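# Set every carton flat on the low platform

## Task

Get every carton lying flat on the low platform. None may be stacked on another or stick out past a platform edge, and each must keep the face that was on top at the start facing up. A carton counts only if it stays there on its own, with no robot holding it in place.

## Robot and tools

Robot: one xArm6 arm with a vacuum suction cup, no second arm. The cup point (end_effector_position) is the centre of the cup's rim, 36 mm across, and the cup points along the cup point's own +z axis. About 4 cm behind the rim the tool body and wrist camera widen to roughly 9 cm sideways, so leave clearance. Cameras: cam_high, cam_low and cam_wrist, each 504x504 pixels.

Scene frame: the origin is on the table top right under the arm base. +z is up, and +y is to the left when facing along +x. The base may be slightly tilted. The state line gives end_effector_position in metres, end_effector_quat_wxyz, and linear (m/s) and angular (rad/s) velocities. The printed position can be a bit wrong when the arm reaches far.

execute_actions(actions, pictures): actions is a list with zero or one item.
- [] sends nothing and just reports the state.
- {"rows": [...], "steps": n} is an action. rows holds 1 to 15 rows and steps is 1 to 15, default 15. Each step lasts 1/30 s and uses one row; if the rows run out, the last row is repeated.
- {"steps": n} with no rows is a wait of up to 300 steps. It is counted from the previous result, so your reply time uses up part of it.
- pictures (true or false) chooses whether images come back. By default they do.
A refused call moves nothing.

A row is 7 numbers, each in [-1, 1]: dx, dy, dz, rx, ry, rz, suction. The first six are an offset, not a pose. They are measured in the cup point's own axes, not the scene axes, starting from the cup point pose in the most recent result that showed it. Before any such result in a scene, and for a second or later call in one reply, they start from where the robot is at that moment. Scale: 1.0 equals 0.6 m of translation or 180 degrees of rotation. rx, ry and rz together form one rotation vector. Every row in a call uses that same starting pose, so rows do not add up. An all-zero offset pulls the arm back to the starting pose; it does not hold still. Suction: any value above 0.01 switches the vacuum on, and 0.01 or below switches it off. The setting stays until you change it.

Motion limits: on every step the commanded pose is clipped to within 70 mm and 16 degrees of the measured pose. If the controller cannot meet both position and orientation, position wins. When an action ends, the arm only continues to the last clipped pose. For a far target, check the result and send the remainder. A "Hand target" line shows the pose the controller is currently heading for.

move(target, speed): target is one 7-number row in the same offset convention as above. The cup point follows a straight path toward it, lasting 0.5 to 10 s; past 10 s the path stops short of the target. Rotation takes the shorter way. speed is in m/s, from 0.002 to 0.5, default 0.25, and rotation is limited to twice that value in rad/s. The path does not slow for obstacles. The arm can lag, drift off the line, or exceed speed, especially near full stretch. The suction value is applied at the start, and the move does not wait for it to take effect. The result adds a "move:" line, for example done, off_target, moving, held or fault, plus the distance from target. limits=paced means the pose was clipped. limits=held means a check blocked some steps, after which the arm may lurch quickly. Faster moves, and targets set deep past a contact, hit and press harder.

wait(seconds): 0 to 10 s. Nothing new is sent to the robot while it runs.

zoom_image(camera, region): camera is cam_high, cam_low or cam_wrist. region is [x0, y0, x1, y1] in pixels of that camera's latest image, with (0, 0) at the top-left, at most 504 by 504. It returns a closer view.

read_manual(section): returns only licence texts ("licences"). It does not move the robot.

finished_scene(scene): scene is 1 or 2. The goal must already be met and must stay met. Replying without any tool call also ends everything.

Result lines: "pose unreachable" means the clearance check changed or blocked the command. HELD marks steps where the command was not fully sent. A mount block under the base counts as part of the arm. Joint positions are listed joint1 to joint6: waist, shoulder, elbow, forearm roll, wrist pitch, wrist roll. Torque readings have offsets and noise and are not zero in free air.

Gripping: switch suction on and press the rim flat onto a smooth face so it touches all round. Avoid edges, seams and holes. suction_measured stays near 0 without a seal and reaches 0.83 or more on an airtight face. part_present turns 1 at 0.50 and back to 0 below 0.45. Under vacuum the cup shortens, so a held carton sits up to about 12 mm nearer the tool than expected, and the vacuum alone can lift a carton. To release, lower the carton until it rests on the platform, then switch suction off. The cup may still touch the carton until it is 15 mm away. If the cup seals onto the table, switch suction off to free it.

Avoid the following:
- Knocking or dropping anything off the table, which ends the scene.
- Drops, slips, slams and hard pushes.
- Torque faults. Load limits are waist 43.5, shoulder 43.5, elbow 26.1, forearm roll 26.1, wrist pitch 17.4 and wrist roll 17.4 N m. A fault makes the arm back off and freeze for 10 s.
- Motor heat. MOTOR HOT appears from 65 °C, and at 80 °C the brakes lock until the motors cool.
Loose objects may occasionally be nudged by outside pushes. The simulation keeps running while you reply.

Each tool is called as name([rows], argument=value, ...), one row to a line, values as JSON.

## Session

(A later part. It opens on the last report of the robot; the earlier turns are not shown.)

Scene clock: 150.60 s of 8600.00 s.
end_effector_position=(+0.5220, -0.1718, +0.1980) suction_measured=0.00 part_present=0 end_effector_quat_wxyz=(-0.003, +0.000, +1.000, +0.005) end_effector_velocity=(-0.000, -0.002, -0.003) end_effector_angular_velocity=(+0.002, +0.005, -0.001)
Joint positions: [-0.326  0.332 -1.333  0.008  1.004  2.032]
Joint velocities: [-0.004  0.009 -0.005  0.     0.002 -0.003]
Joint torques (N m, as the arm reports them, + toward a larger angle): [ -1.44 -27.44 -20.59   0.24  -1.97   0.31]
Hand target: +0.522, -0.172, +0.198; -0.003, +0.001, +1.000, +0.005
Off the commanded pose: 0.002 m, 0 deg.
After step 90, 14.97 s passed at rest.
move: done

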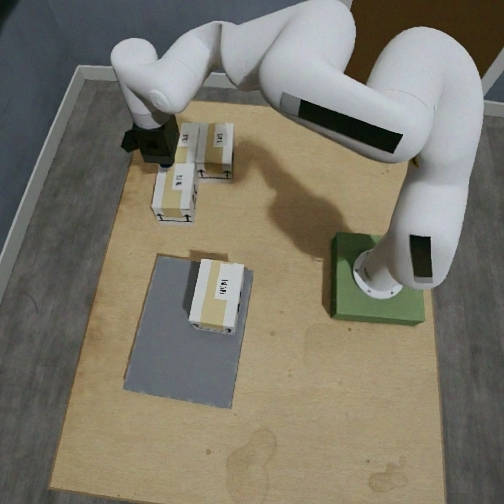

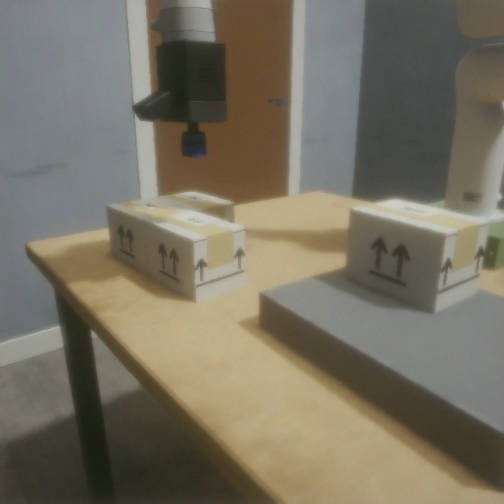

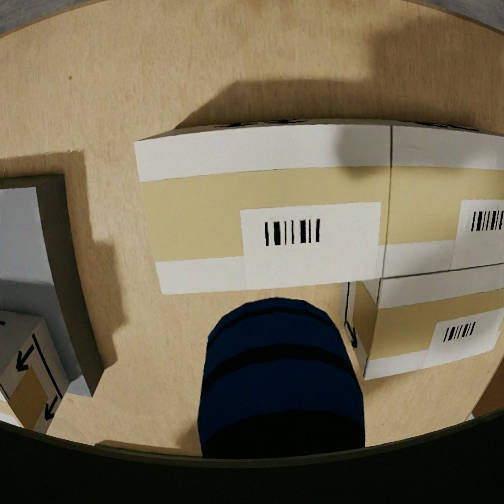

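move(target=[0.005, 0.003, 0.125, 0, 0, 0, 0], speed=0.2)

move(target=[0, 0, 0.05, 0, 0, 0, 1], speed=0.04)

Scene clock: 155.47 s of 8600.00 s.
end_effector_position=(+0.5190, -0.1697, +0.1239) suction_measured=0.00 part_present=0 end_effector_quat_wxyz=(-0.002, +0.001, +1.000, +0.004) end_effector_velocity=(-0.002, +0.001, -0.005) end_effector_angular_velocity=(+0.002, +0.007, +0.000)
Joint positions: [-0.324  0.432 -1.247  0.009  0.817  2.033]
Joint velocities: [ 0.     0.007  0.005  0.    -0.005 -0.   ]
Joint torques (N m, as the arm reports them, + toward a larger angle): [ -1.25 -28.03 -19.39   0.4   -2.     0.2 ]
Hand target: +0.519, -0.170, +0.123; -0.003, +0.001, +1.000, +0.005
Off the commanded pose: 0.001 m, 0 deg.
After step 90, 0.97 s passed at rest.
move: done

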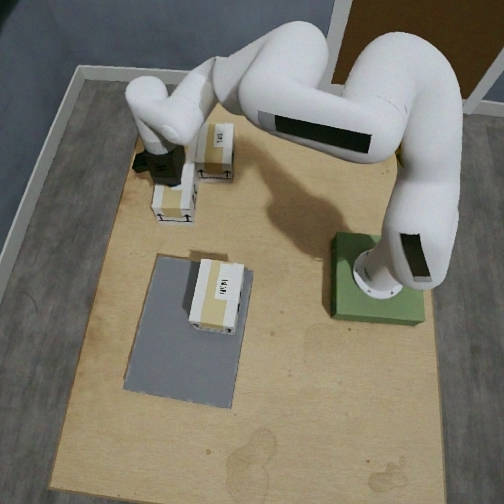

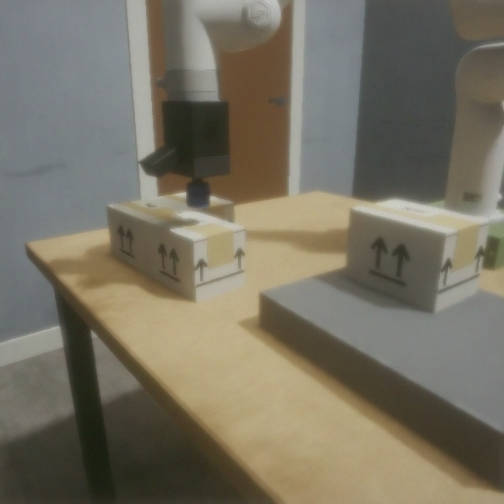

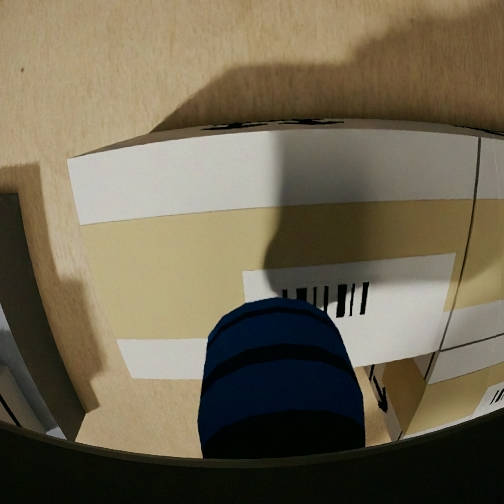

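Scene clock: 156.60 s of 8600.00 s.
end_effector_position=(+0.5184, -0.1693, +0.0933) suction_measured=0.78 part_present=1 end_effector_quat_wxyz=(-0.003, +0.001, +1.000, +0.005) end_effector_velocity=(+0.017, -0.008, +0.012) end_effector_angular_velocity=(-0.020, -0.049, +0.000)
Joint positions: [-0.324  0.488 -1.234  0.01   0.749  2.032]
Joint velocities: [-0.003 -0.003 -0.023 -0.005 -0.027  0.   ]
Joint torques (N m, as the arm reports them, + toward a larger angle): [ -1.23 -30.91 -20.26   0.79  -1.54   0.27]
Hand target: +0.519, -0.170, +0.094; -0.003, +0.001, +1.000, +0.004
Off the commanded pose: 0.001 m, 0 deg.
move: done

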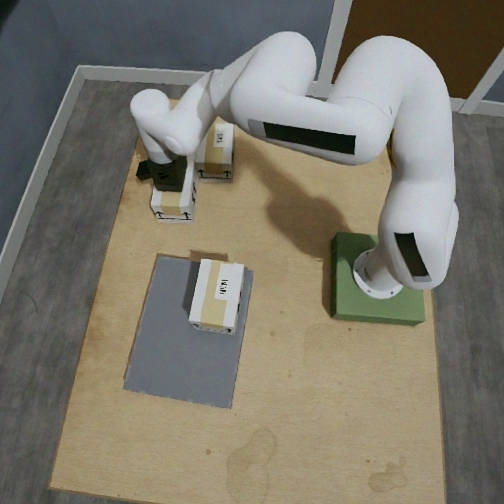

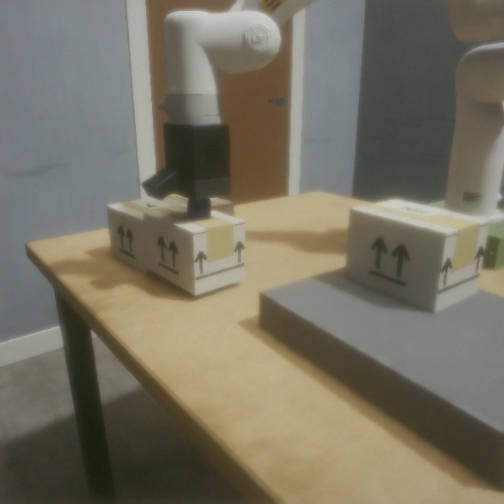

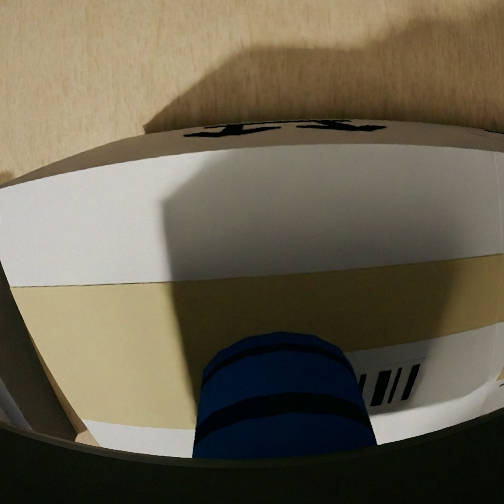

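move(target=[0, 0, -0.27, 0, 0, 0, 1], speed=0.2)

Scene clock: 160.10 s of 8600.00 s.
end_effector_position=(+0.5187, -0.1700, +0.2539) suction_measured=0.90 part_present=1 end_effector_quat_wxyz=(-0.004, +0.000, +1.000, +0.005) end_effector_velocity=(+0.003, -0.001, +0.009) end_effector_angular_velocity=(-0.003, -0.009, +0.000)
Joint positions: [-0.325  0.267 -1.407  0.008  1.146  2.034]
Joint velocities: [ 0.    -0.005 -0.016  0.     0.011  0.   ]
Joint torques (N m, as the arm reports them, + toward a larger angle): [ -1.39 -28.8  -23.67   0.2   -2.6    0.26]
Hand target: +0.519, -0.170, +0.255; -0.003, +0.000, +1.000, +0.005
Off the commanded pose: 0.002 m, 0 deg.
move: done

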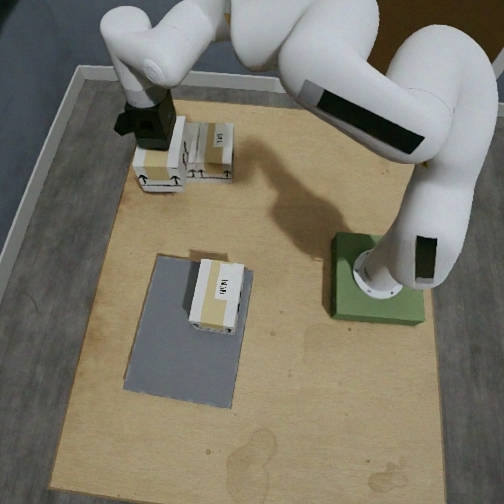

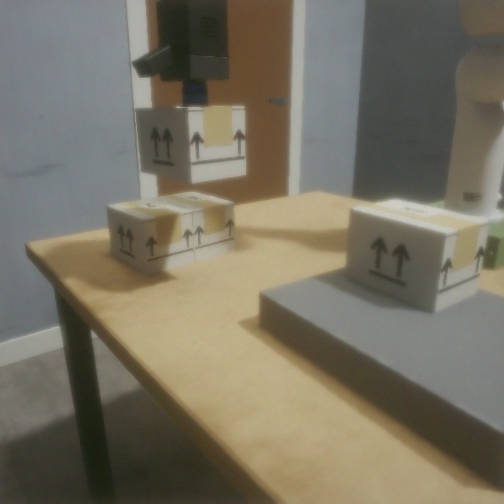

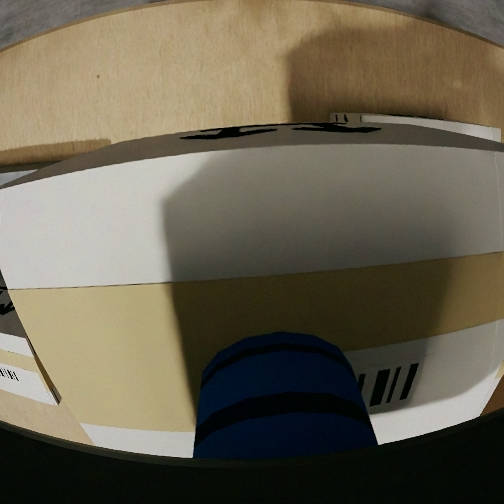

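move(target=[0.085, 0.456, 0.0, 0, 0, 0.0315, 1], speed=0.25)

zoom_image(camera="cam_high", region=[100, 200, 300, 420])

Scene clock: 164.03 s of 8600.00 s.
end_effector_position=(+0.4669, +0.1021, +0.2557) suction_measured=0.90 part_present=1 end_effector_quat_wxyz=(-0.005, +0.050, +0.999, +0.003) end_effector_velocity=(-0.000, +0.003, +0.000) end_effector_angular_velocity=(-0.002, -0.001, +0.002)
Joint positions: [ 0.208  0.035 -1.113  0.006  1.081  2.667]
Joint velocities: [ 0.007  0.001 -0.001 -0.002  0.001  0.007]
Joint torques (N m, as the arm reports them, + toward a larger angle): [ -0.94 -23.44 -23.19   0.32  -2.29   0.18]
Hand target: +0.467, +0.103, +0.256; -0.005, +0.050, +0.999, +0.003
Off the commanded pose: 0.002 m, 0 deg.
move: done

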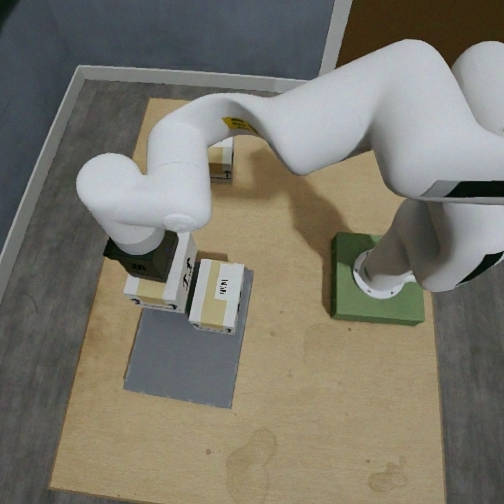

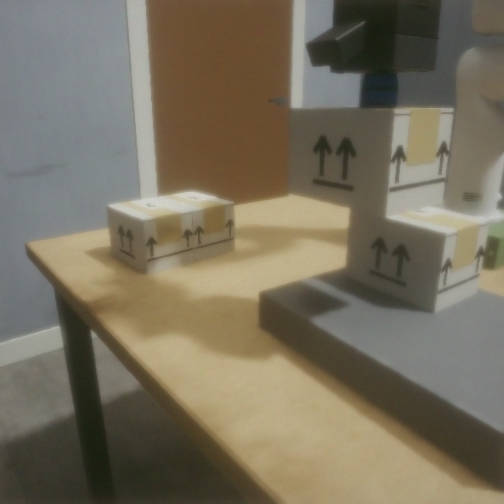

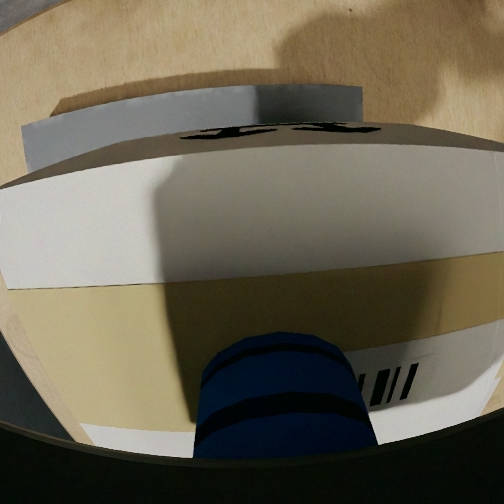

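Region (100, 200, 300, 420) of cam_high's 504x504 image, scaled by 2.291, with more detail than that image has; it fills the left 458 columns of this view, and the rest is white.

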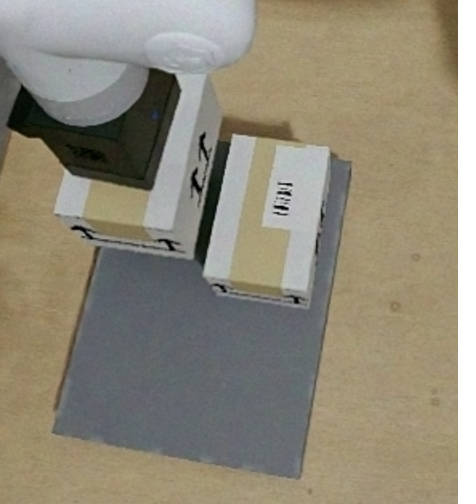

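move(target=[0, 0, 0.038, 0, 0, 0, 1], speed=0.08)

zoom_image(camera="cam_high", region=[100, 200, 300, 420])

zoom_image(camera="cam_low", region=[250, 100, 504, 330])

Scene clock: 167.30 s of 8600.00 s.
end_effector_position=(+0.4669, +0.1022, +0.2333) suction_measured=0.90 part_present=1 end_effector_quat_wxyz=(-0.005, +0.050, +0.999, +0.003) end_effector_velocity=(+0.001, +0.000, -0.001) end_effector_angular_velocity=(+0.000, -0.003, +0.001)
Joint positions: [ 0.209  0.058 -1.074  0.006  1.019  2.667]
Joint velocities: [ 0.001  0.001  0.002 -0.    -0.006  0.   ]
Joint torques (N m, as the arm reports them, + toward a larger angle): [ -1.44 -24.01 -23.03   0.44  -2.31   0.24]
Hand target: +0.467, +0.102, +0.233; -0.005, +0.050, +0.999, +0.003
Off the commanded pose: 0.000 m, 0 deg.
move: done

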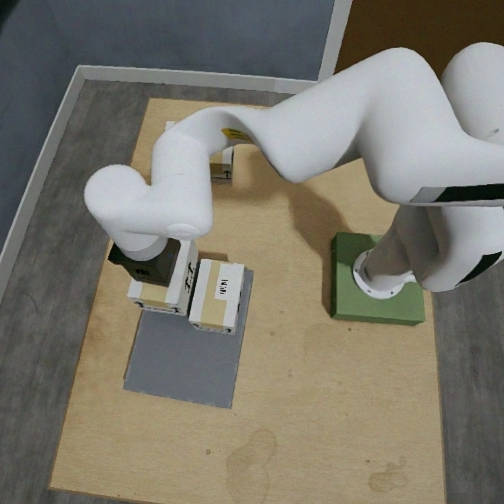

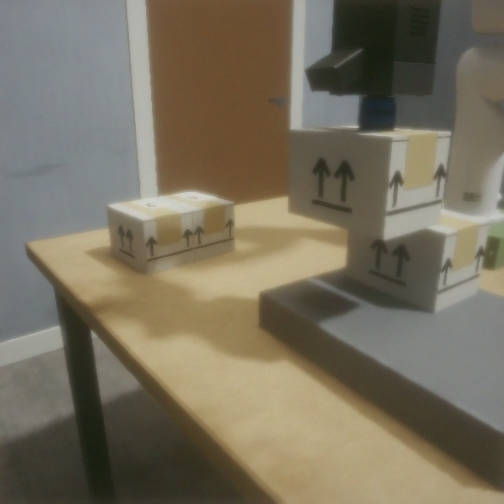

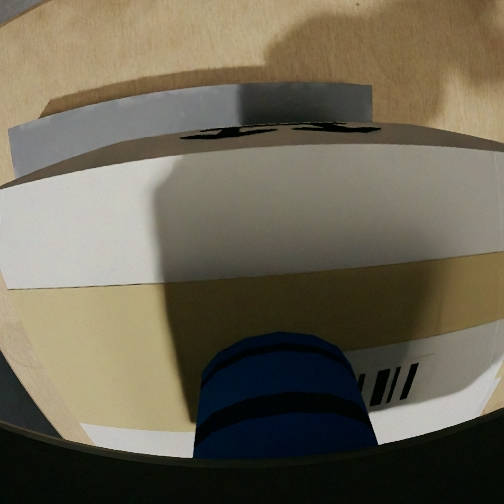

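Region (100, 200, 300, 420) of cam_high's 504x504 image, scaled by 2.291, with more detail than that image has; it fills the left 458 columns of this view, and the rest is white.

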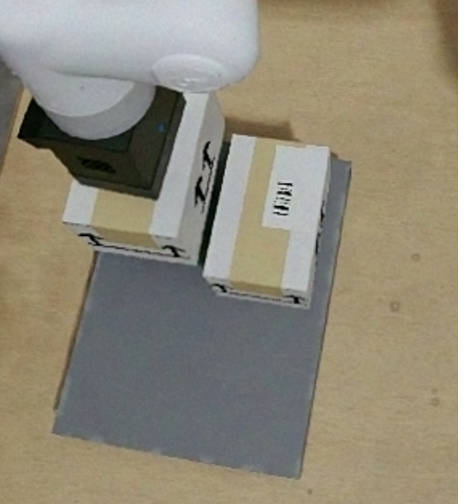

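Region (250, 100, 504, 330) of cam_low's 504x504 image, scaled by 1.984, with more detail than that image has; it fills the top 456 rows of this view, and the rest is white.

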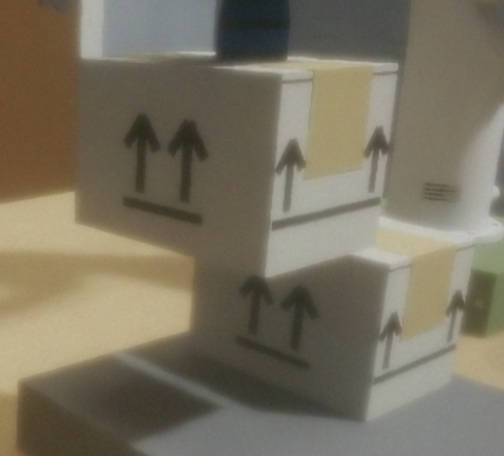

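move(target=[-0.007, 0, 0.15, 0, 0, 0, 1], speed=0.08)

move(target=[0, 0, 0.022, 0, 0, 0, 1], speed=0.02)

Scene clock: 177.67 s of 8600.00 s.
end_effector_position=(+0.4708, +0.1021, +0.1439) suction_measured=0.90 part_present=1 end_effector_quat_wxyz=(-0.004, +0.050, +0.999, +0.003) end_effector_velocity=(-0.001, -0.001, -0.003) end_effector_angular_velocity=(-0.001, +0.003, -0.001)
Joint positions: [ 0.207  0.207 -0.982  0.007  0.777  2.664]
Joint velocities: [-0.002  0.005  0.002 -0.001 -0.004 -0.   ]
Joint torques (N m, as the arm reports them, + toward a larger angle): [ -1.26 -25.17 -20.76   0.21  -2.4    0.26]
Hand target: +0.471, +0.102, +0.143; -0.005, +0.050, +0.999, +0.003
Off the commanded pose: 0.001 m, 0 deg.
After step 90, 5.83 s passed at rest.
move: done

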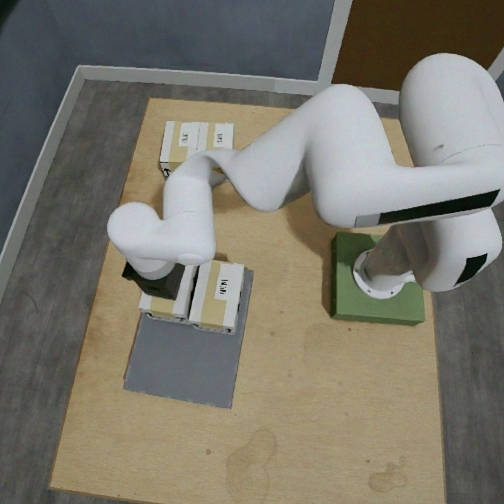

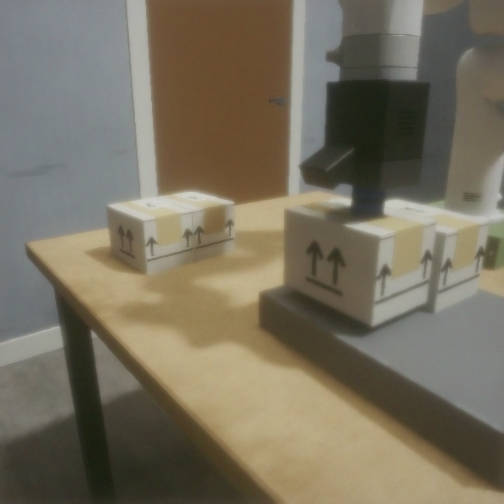

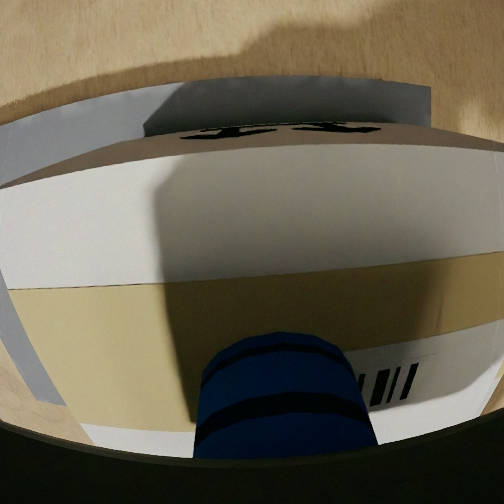

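Scene clock: 178.63 s of 8600.00 s.
end_effector_position=(+0.4707, +0.1022, +0.1308) suction_measured=0.90 part_present=1 end_effector_quat_wxyz=(-0.004, +0.050, +0.999, +0.003) end_effector_velocity=(+0.001, -0.000, +0.000) end_effector_angular_velocity=(+0.001, -0.004, -0.002)
Joint positions: [ 0.207  0.233 -0.973  0.007  0.742  2.664]
Joint velocities: [-0.002  0.001 -0.001  0.001 -0.004  0.   ]
Joint torques (N m, as the arm reports them, + toward a larger angle): [ -1.26 -25.44 -20.48   0.37  -2.32   0.31]
Hand target: +0.471, +0.102, +0.131; -0.004, +0.050, +0.999, +0.003
Off the commanded pose: 0.000 m, 0 deg.
move: done

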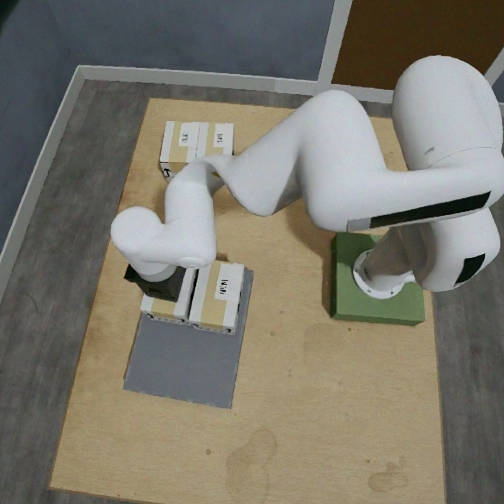

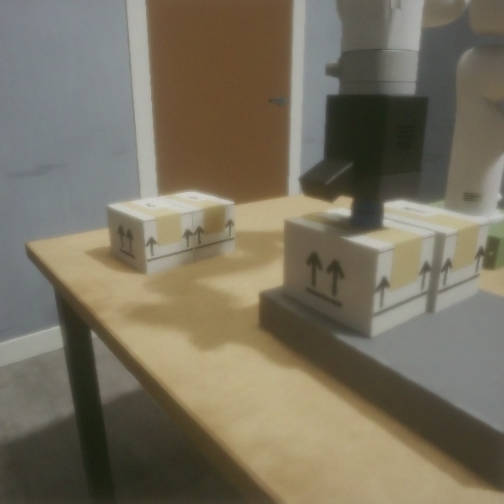

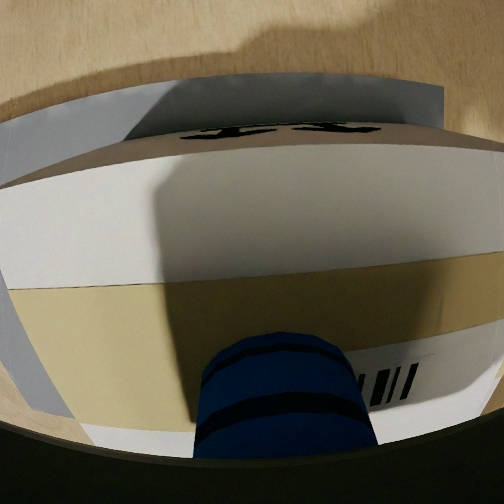

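execute_actions([
  {"rows": [[0, 0, 0.001, 0, 0, 0, 1],[0, 0, 0.002, 0, 0, 0, 1],[0, 0, 0.003, 0, 0, 0, 1],[0, 0, 0.003, 0, 0, 0, 1],[0, 0, 0.003, 0, 0, 0, 1],[0, 0, 0.003, 0, 0, 0, 1],[0, 0, 0.003, 0, 0, 0, 1],[0, 0, 0.003, 0, 0, 0, 1],[0, 0, 0.003, 0, 0, 0, 0]], "steps": 15},
], pictures=false)

move(target=[0, 0, -0.2, 0, 0, 0, 0], speed=0.15)

Scene clock: 181.97 s of 8600.00 s.
end_effector_position=(+0.4725, +0.1026, +0.1316) suction_measured=0.00 part_present=0 end_effector_quat_wxyz=(-0.001, +0.050, +0.999, +0.004) end_effector_velocity=(-0.009, -0.002, -0.012) end_effector_angular_velocity=(-0.005, +0.026, -0.002)
Joint positions: [ 0.207  0.233 -0.974  0.007  0.737  2.664]
Joint velocities: [-0.001  0.015  0.015  0.001 -0.003  0.   ]
Joint torques (N m, as the arm reports them, + toward a larger angle): [ -1.38 -17.64 -14.86   0.44  -2.24   0.19]
Hand target: +0.471, +0.102, +0.129; -0.004, +0.050, +0.999, +0.003
Off the commanded pose: 0.003 m, 0 deg.
Steps of this call (steps 1 to 85: nothing new was sent; steps 86 to 100: all 15 steps of this action). Readings (end_effector_position | what the end effector reports):
86: (+0.4707, +0.1022, +0.1307) | suction_measured=0.90 part_present=1
87: (+0.4707, +0.1022, +0.1306) | suction_measured=0.90 part_present=1
89: (+0.4708, +0.1022, +0.1303) | suction_measured=0.90 part_present=1
93: (+0.4711, +0.1023, +0.1297) | suction_measured=0.90 part_present=1
100: the state above

Scene clock: 183.43 s of 8600.00 s.
end_effector_position=(+0.4717, +0.1019, +0.2493) suction_measured=0.00 part_present=0 end_effector_quat_wxyz=(-0.003, +0.050, +0.999, +0.003) end_effector_velocity=(+0.001, +0.001, +0.005) end_effector_angular_velocity=(+0.002, -0.004, -0.000)
Joint positions: [ 0.206  0.054 -1.116  0.006  1.062  2.665]
Joint velocities: [ 0.    -0.004 -0.009  0.001  0.009  0.   ]
Joint torques (N m, as the arm reports them, + toward a larger angle): [ -1.23 -21.62 -21.01   0.3   -2.04   0.29]
Hand target: +0.472, +0.102, +0.250; -0.003, +0.050, +0.999, +0.004
Off the commanded pose: 0.001 m, 0 deg.
move: done

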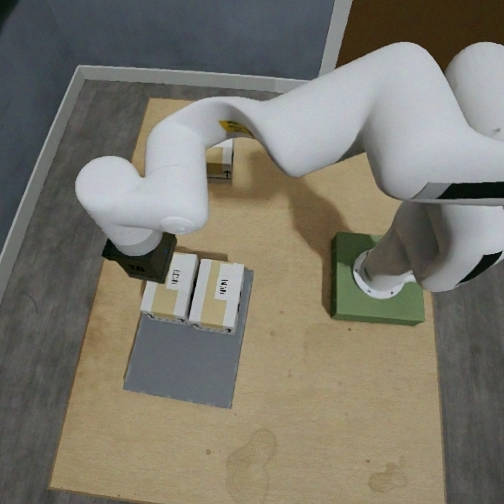

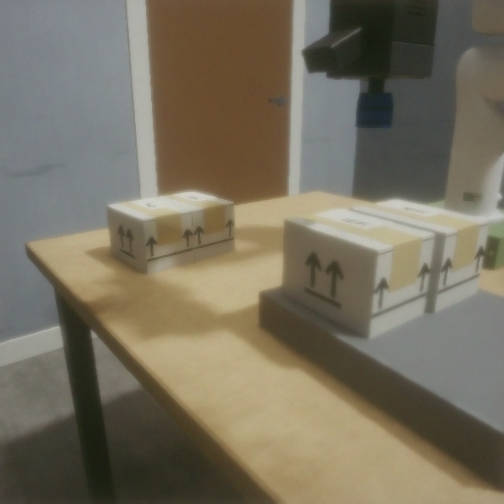

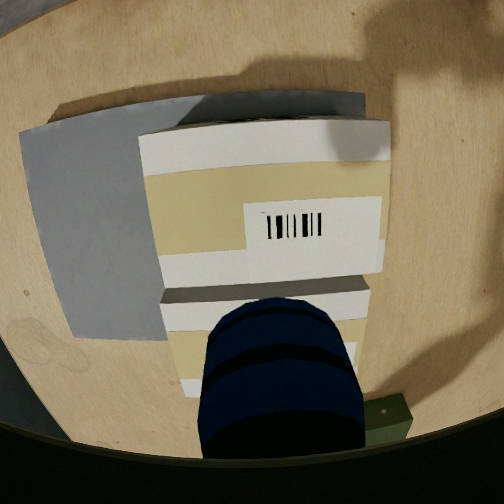

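move(target=[0.007, -0.6925, 0.082, 0, 0, -0.032, 0], speed=0.3)

Scene clock: 189.03 s of 8600.00 s.
end_effector_position=(+0.4278, -0.3091, +0.1974) suction_measured=0.00 part_present=0 end_effector_quat_wxyz=(-0.001, -0.000, +1.000, +0.006) end_effector_velocity=(-0.000, -0.002, -0.001) end_effector_angular_velocity=(+0.002, +0.003, +0.001)
Joint positions: [-0.636  0.264 -1.234  0.012  0.974  1.718]
Joint velocities: [-0.004  0.008 -0.008  0.     0.004 -0.004]
Joint torques (N m, as the arm reports them, + toward a larger angle): [ -1.28 -25.57 -20.27   0.37  -1.98   0.19]
Hand target: +0.428, -0.310, +0.197; -0.002, -0.000, +1.000, +0.006
Off the commanded pose: 0.003 m, 0 deg.
After step 90, 0.60 s passed at rest.
move: done

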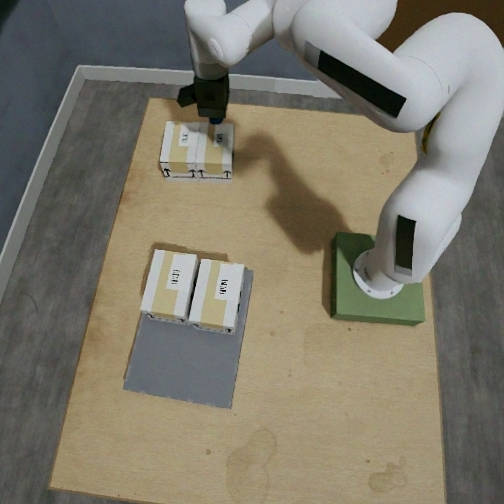

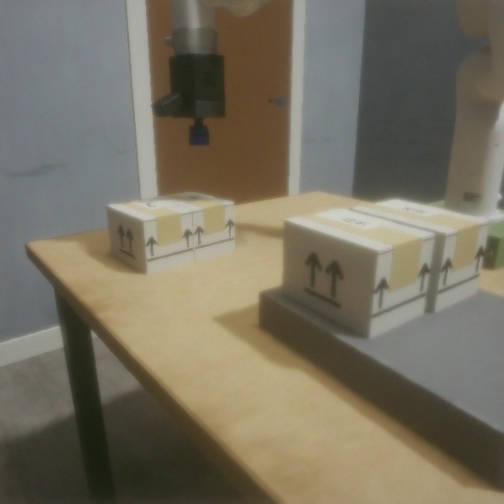

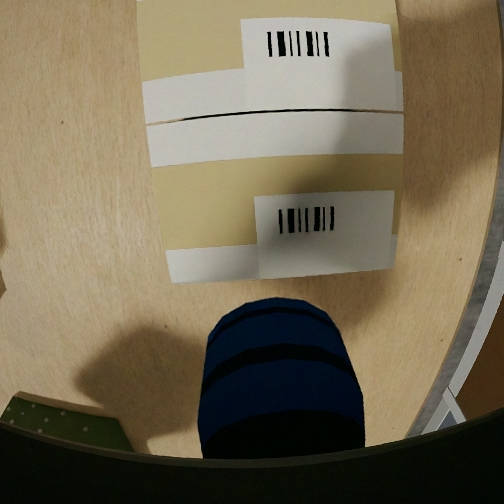

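move(target=[-0.010, -0.008, 0.122, 0, 0, 0, 0], speed=0.2)

move(target=[0, 0, 0.05, 0, 0, 0, 1], speed=0.04)

Scene clock: 196.73 s of 8600.00 s.
end_effector_position=(+0.4338, -0.3135, +0.1250) suction_measured=0.00 part_present=0 end_effector_quat_wxyz=(-0.001, -0.000, +1.000, +0.006) end_effector_velocity=(-0.002, +0.001, -0.005) end_effector_angular_velocity=(+0.003, +0.006, +0.001)
Joint positions: [-0.635  0.399 -1.2    0.014  0.804  1.717]
Joint velocities: [-0.     0.009  0.002 -0.001 -0.003 -0.   ]
Joint torques (N m, as the arm reports them, + toward a larger angle): [ -1.23 -27.22 -19.25   0.31  -1.98   0.23]
Hand target: +0.434, -0.313, +0.124; -0.002, -0.000, +1.000, +0.006
Off the commanded pose: 0.001 m, 0 deg.
After step 90, 3.80 s passed at rest.
move: done

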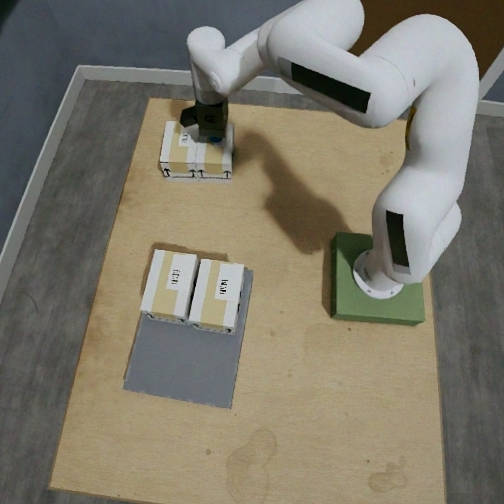

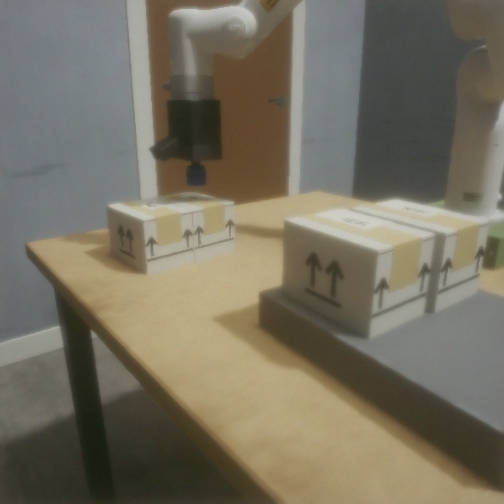

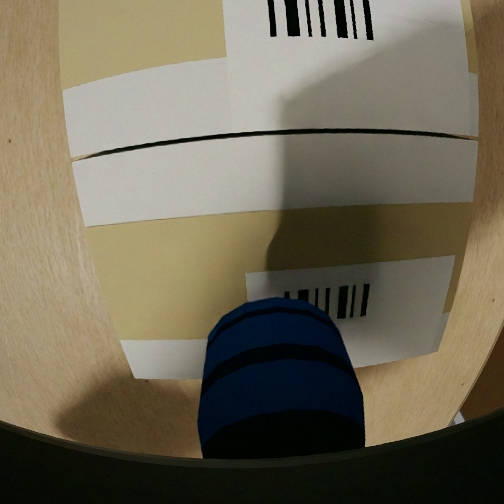

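Scene clock: 197.80 s of 8600.00 s.
end_effector_position=(+0.4339, -0.3133, +0.0953) suction_measured=0.00 part_present=0 end_effector_quat_wxyz=(-0.001, -0.000, +1.000, +0.006) end_effector_velocity=(+0.001, -0.001, -0.001) end_effector_angular_velocity=(-0.003, -0.002, +0.001)
Joint positions: [-0.634  0.456 -1.187  0.015  0.735  1.716]
Joint velocities: [ 0.001  0.002 -0.001 -0.001 -0.005 -0.   ]
Joint torques (N m, as the arm reports them, + toward a larger angle): [ -1.41 -27.78 -18.37   0.4   -1.97   0.32]
Hand target: +0.434, -0.313, +0.095; -0.001, -0.000, +1.000, +0.006
Off the commanded pose: 0.000 m, 0 deg.
move: done

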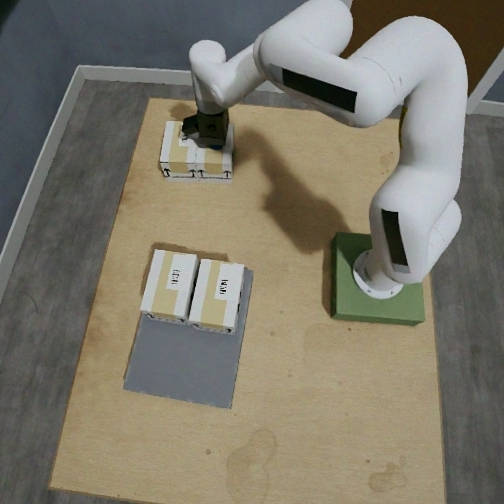

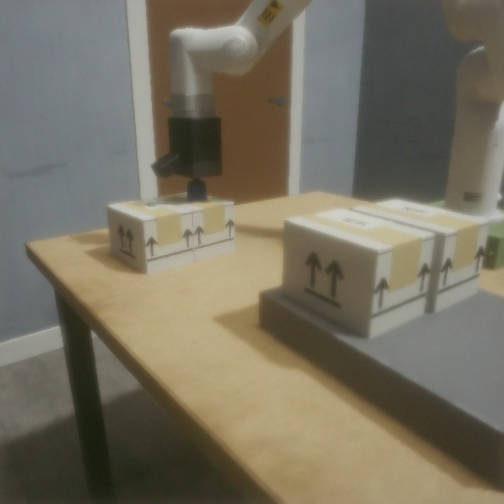

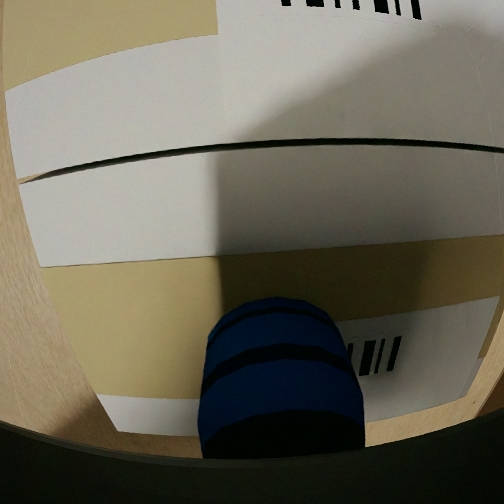

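move(target=[0, 0, 0.008, 0, 0, 0, 1], speed=0.02)

Scene clock: 199.97 s of 8600.00 s.
end_effector_position=(+0.4338, -0.3133, +0.0906) suction_measured=0.90 part_present=1 end_effector_quat_wxyz=(-0.001, -0.000, +1.000, +0.006) end_effector_velocity=(+0.002, +0.001, -0.000) end_effector_angular_velocity=(-0.001, -0.003, +0.001)
Joint positions: [-0.634  0.465 -1.186  0.015  0.724  1.716]
Joint velocities: [ 0.003  0.002 -0.001  0.002 -0.004 -0.   ]
Joint torques (N m, as the arm reports them, + toward a larger angle): [ -1.39 -31.55 -21.52   0.29  -2.63   0.25]
Hand target: +0.434, -0.313, +0.091; -0.001, -0.000, +1.000, +0.006
Off the commanded pose: 0.000 m, 0 deg.
move: done

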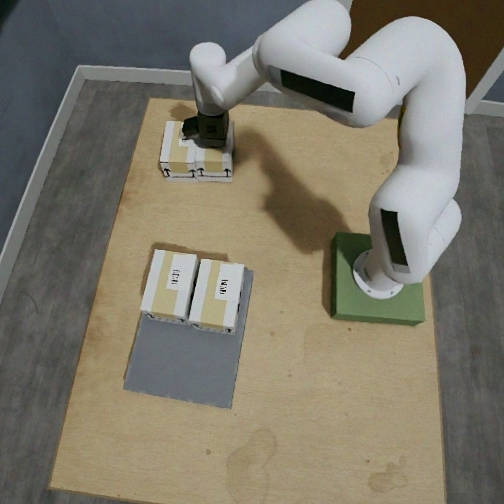

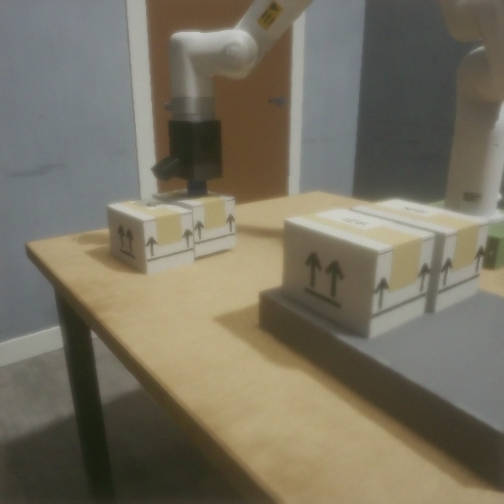

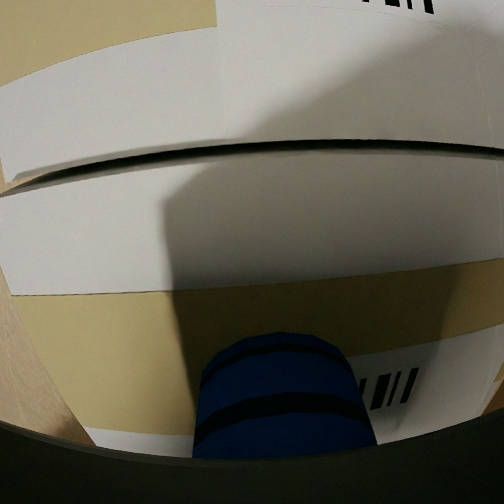

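move(target=[0, 0, -0.27, 0, 0, 0, 1], speed=0.2)

move(target=[0.088, 0.964, 0.0, 0, 0, 0.032, 1], speed=0.25)

zoom_image(camera="cam_high", region=[80, 220, 300, 440])

Scene clock: 204.97 s of 8600.00 s.
end_effector_position=(+0.4337, -0.3141, +0.2510) suction_measured=0.90 part_present=1 end_effector_quat_wxyz=(-0.002, -0.001, +1.000, +0.007) end_effector_velocity=(+0.002, -0.002, +0.009) end_effector_angular_velocity=(-0.005, -0.010, -0.002)
Joint positions: [-0.637  0.233 -1.353  0.012  1.125  1.718]
Joint velocities: [-0.001 -0.006 -0.017  0.002  0.011  0.   ]
Joint torques (N m, as the arm reports them, + toward a larger angle): [ -1.25 -29.7  -24.85   0.3   -2.69   0.19]
Hand target: +0.434, -0.314, +0.252; -0.001, -0.001, +1.000, +0.006
Off the commanded pose: 0.002 m, 0 deg.
After step 90, 0.73 s passed at rest.
move: done

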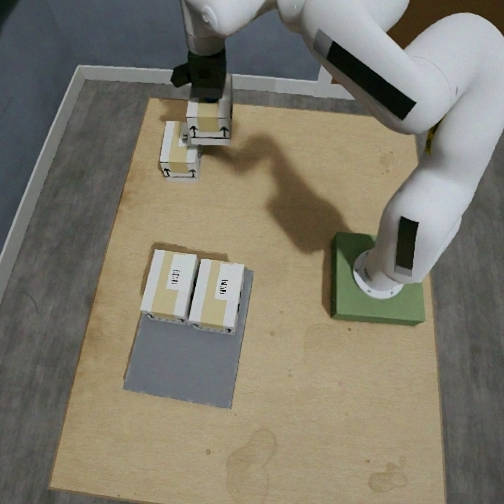

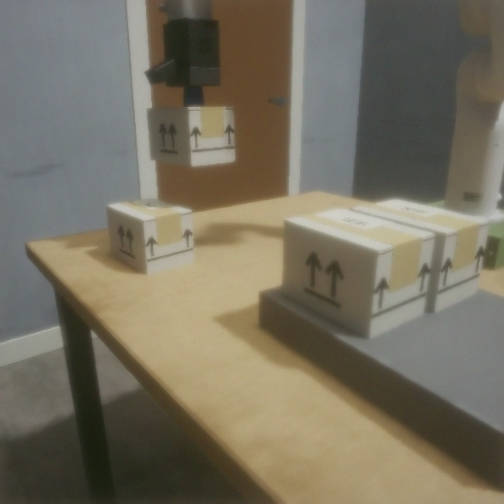

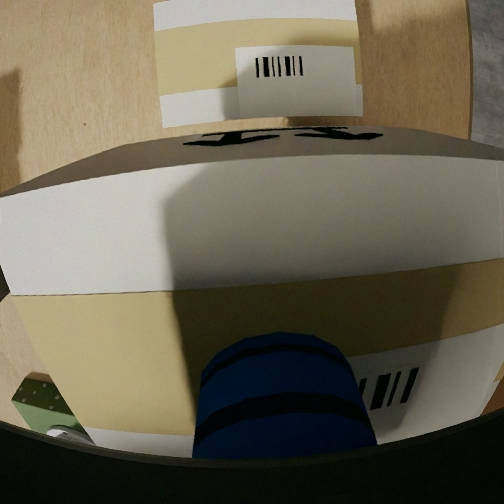

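Scene clock: 207.87 s of 8600.00 s.
end_effector_position=(+0.3783, +0.2618, +0.2552) suction_measured=0.90 part_present=1 end_effector_quat_wxyz=(-0.003, +0.050, +0.999, +0.002) end_effector_velocity=(-0.000, +0.003, -0.000) end_effector_angular_velocity=(-0.001, +0.001, +0.002)
Joint positions: [ 0.6   -0.026 -1.038  0.003  1.063  3.061]
Joint velocities: [ 0.005  0.005 -0.006 -0.001  0.002  0.004]
Joint torques (N m, as the arm reports them, + toward a larger angle): [ -1.16 -23.05 -24.44   0.4   -2.62   0.34]
Hand target: +0.378, +0.262, +0.255; -0.003, +0.050, +0.999, +0.002
Off the commanded pose: 0.005 m, 1 deg.
move: off_target

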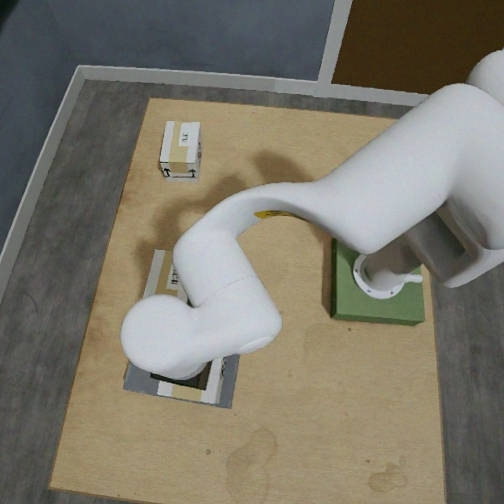

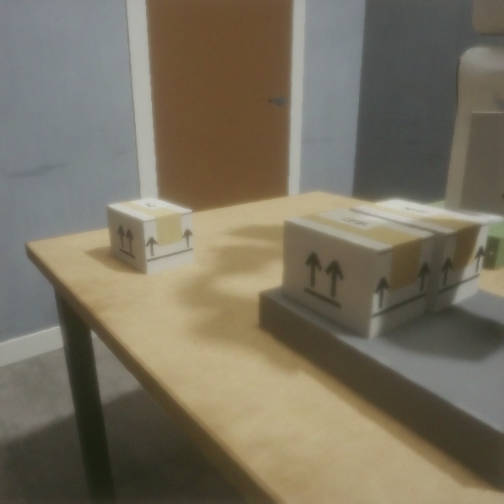

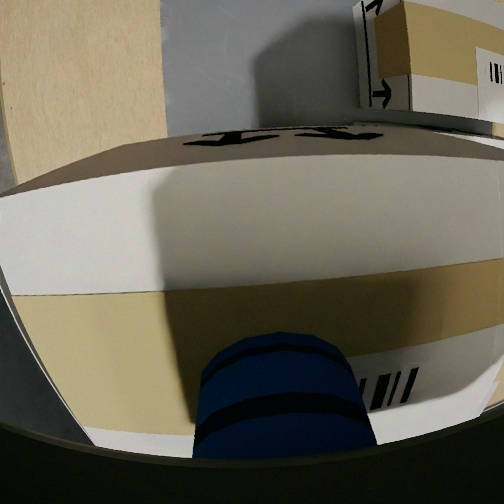

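Region (80, 220, 300, 440) of cam_high's 504x504 image, scaled by 2.291, with more detail than that image has.

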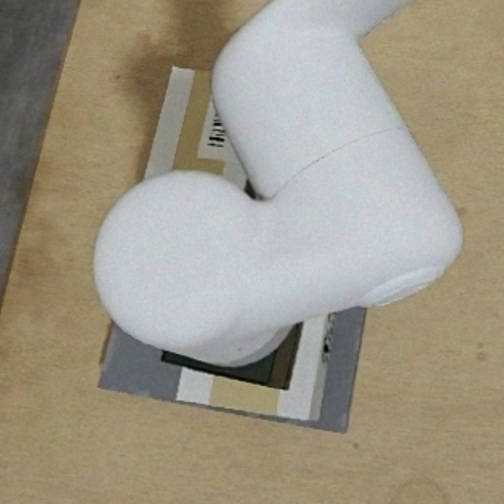

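move(target=[0, 0, 0.035, 0, 0, 0, 1], speed=0.08)

zoom_image(camera="cam_high", region=[80, 300, 300, 440])

Scene clock: 218.00 s of 8600.00 s.
end_effector_position=(+0.3783, +0.2619, +0.2346) suction_measured=0.90 part_present=1 end_effector_quat_wxyz=(-0.003, +0.050, +0.999, +0.002) end_effector_velocity=(+0.001, +0.000, -0.001) end_effector_angular_velocity=(-0.000, -0.004, +0.002)
Joint positions: [ 0.6   -0.003 -1.002  0.003  1.004  3.061]
Joint velocities: [ 0.001  0.001  0.002 -0.003 -0.006  0.   ]
Joint torques (N m, as the arm reports them, + toward a larger angle): [ -1.18 -23.44 -24.18   0.43  -2.53   0.19]
Hand target: +0.378, +0.262, +0.234; -0.003, +0.050, +0.999, +0.002
Off the commanded pose: 0.000 m, 0 deg.
After step 90, 6.33 s passed at rest.
move: done

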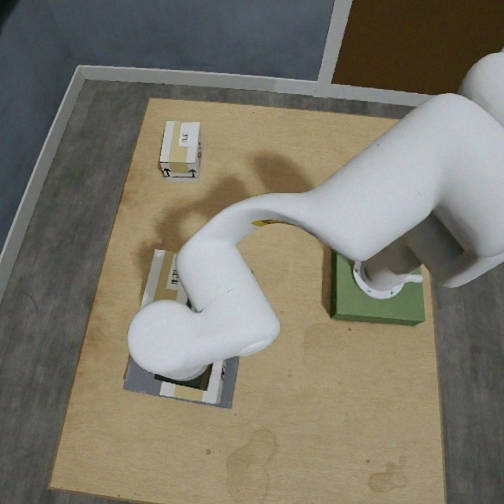

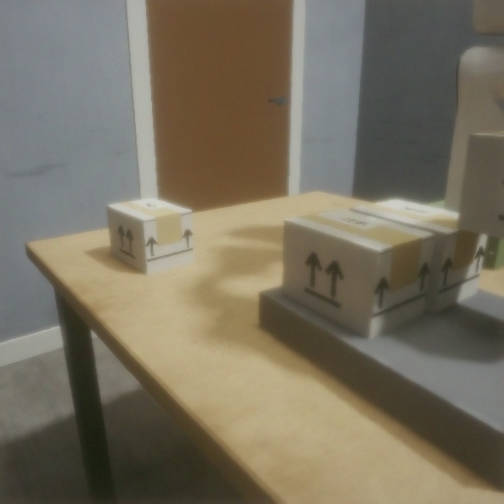

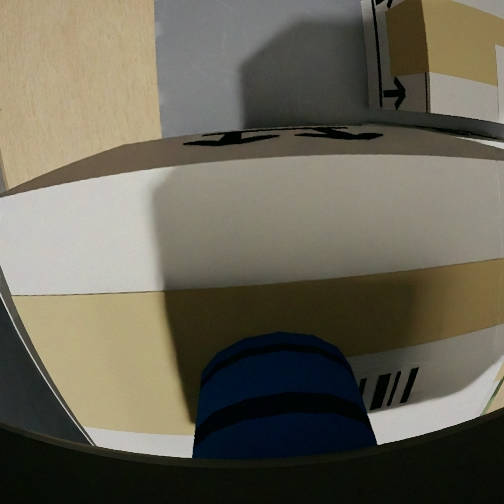

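Region (80, 300, 300, 440) of cam_high's 504x504 image, scaled by 2.291, with more detail than that image has; it fills the top 321 rows of this view, and the rest is white.

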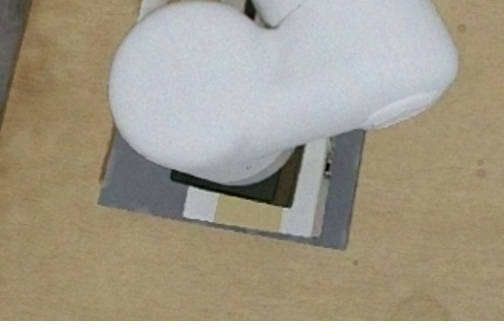

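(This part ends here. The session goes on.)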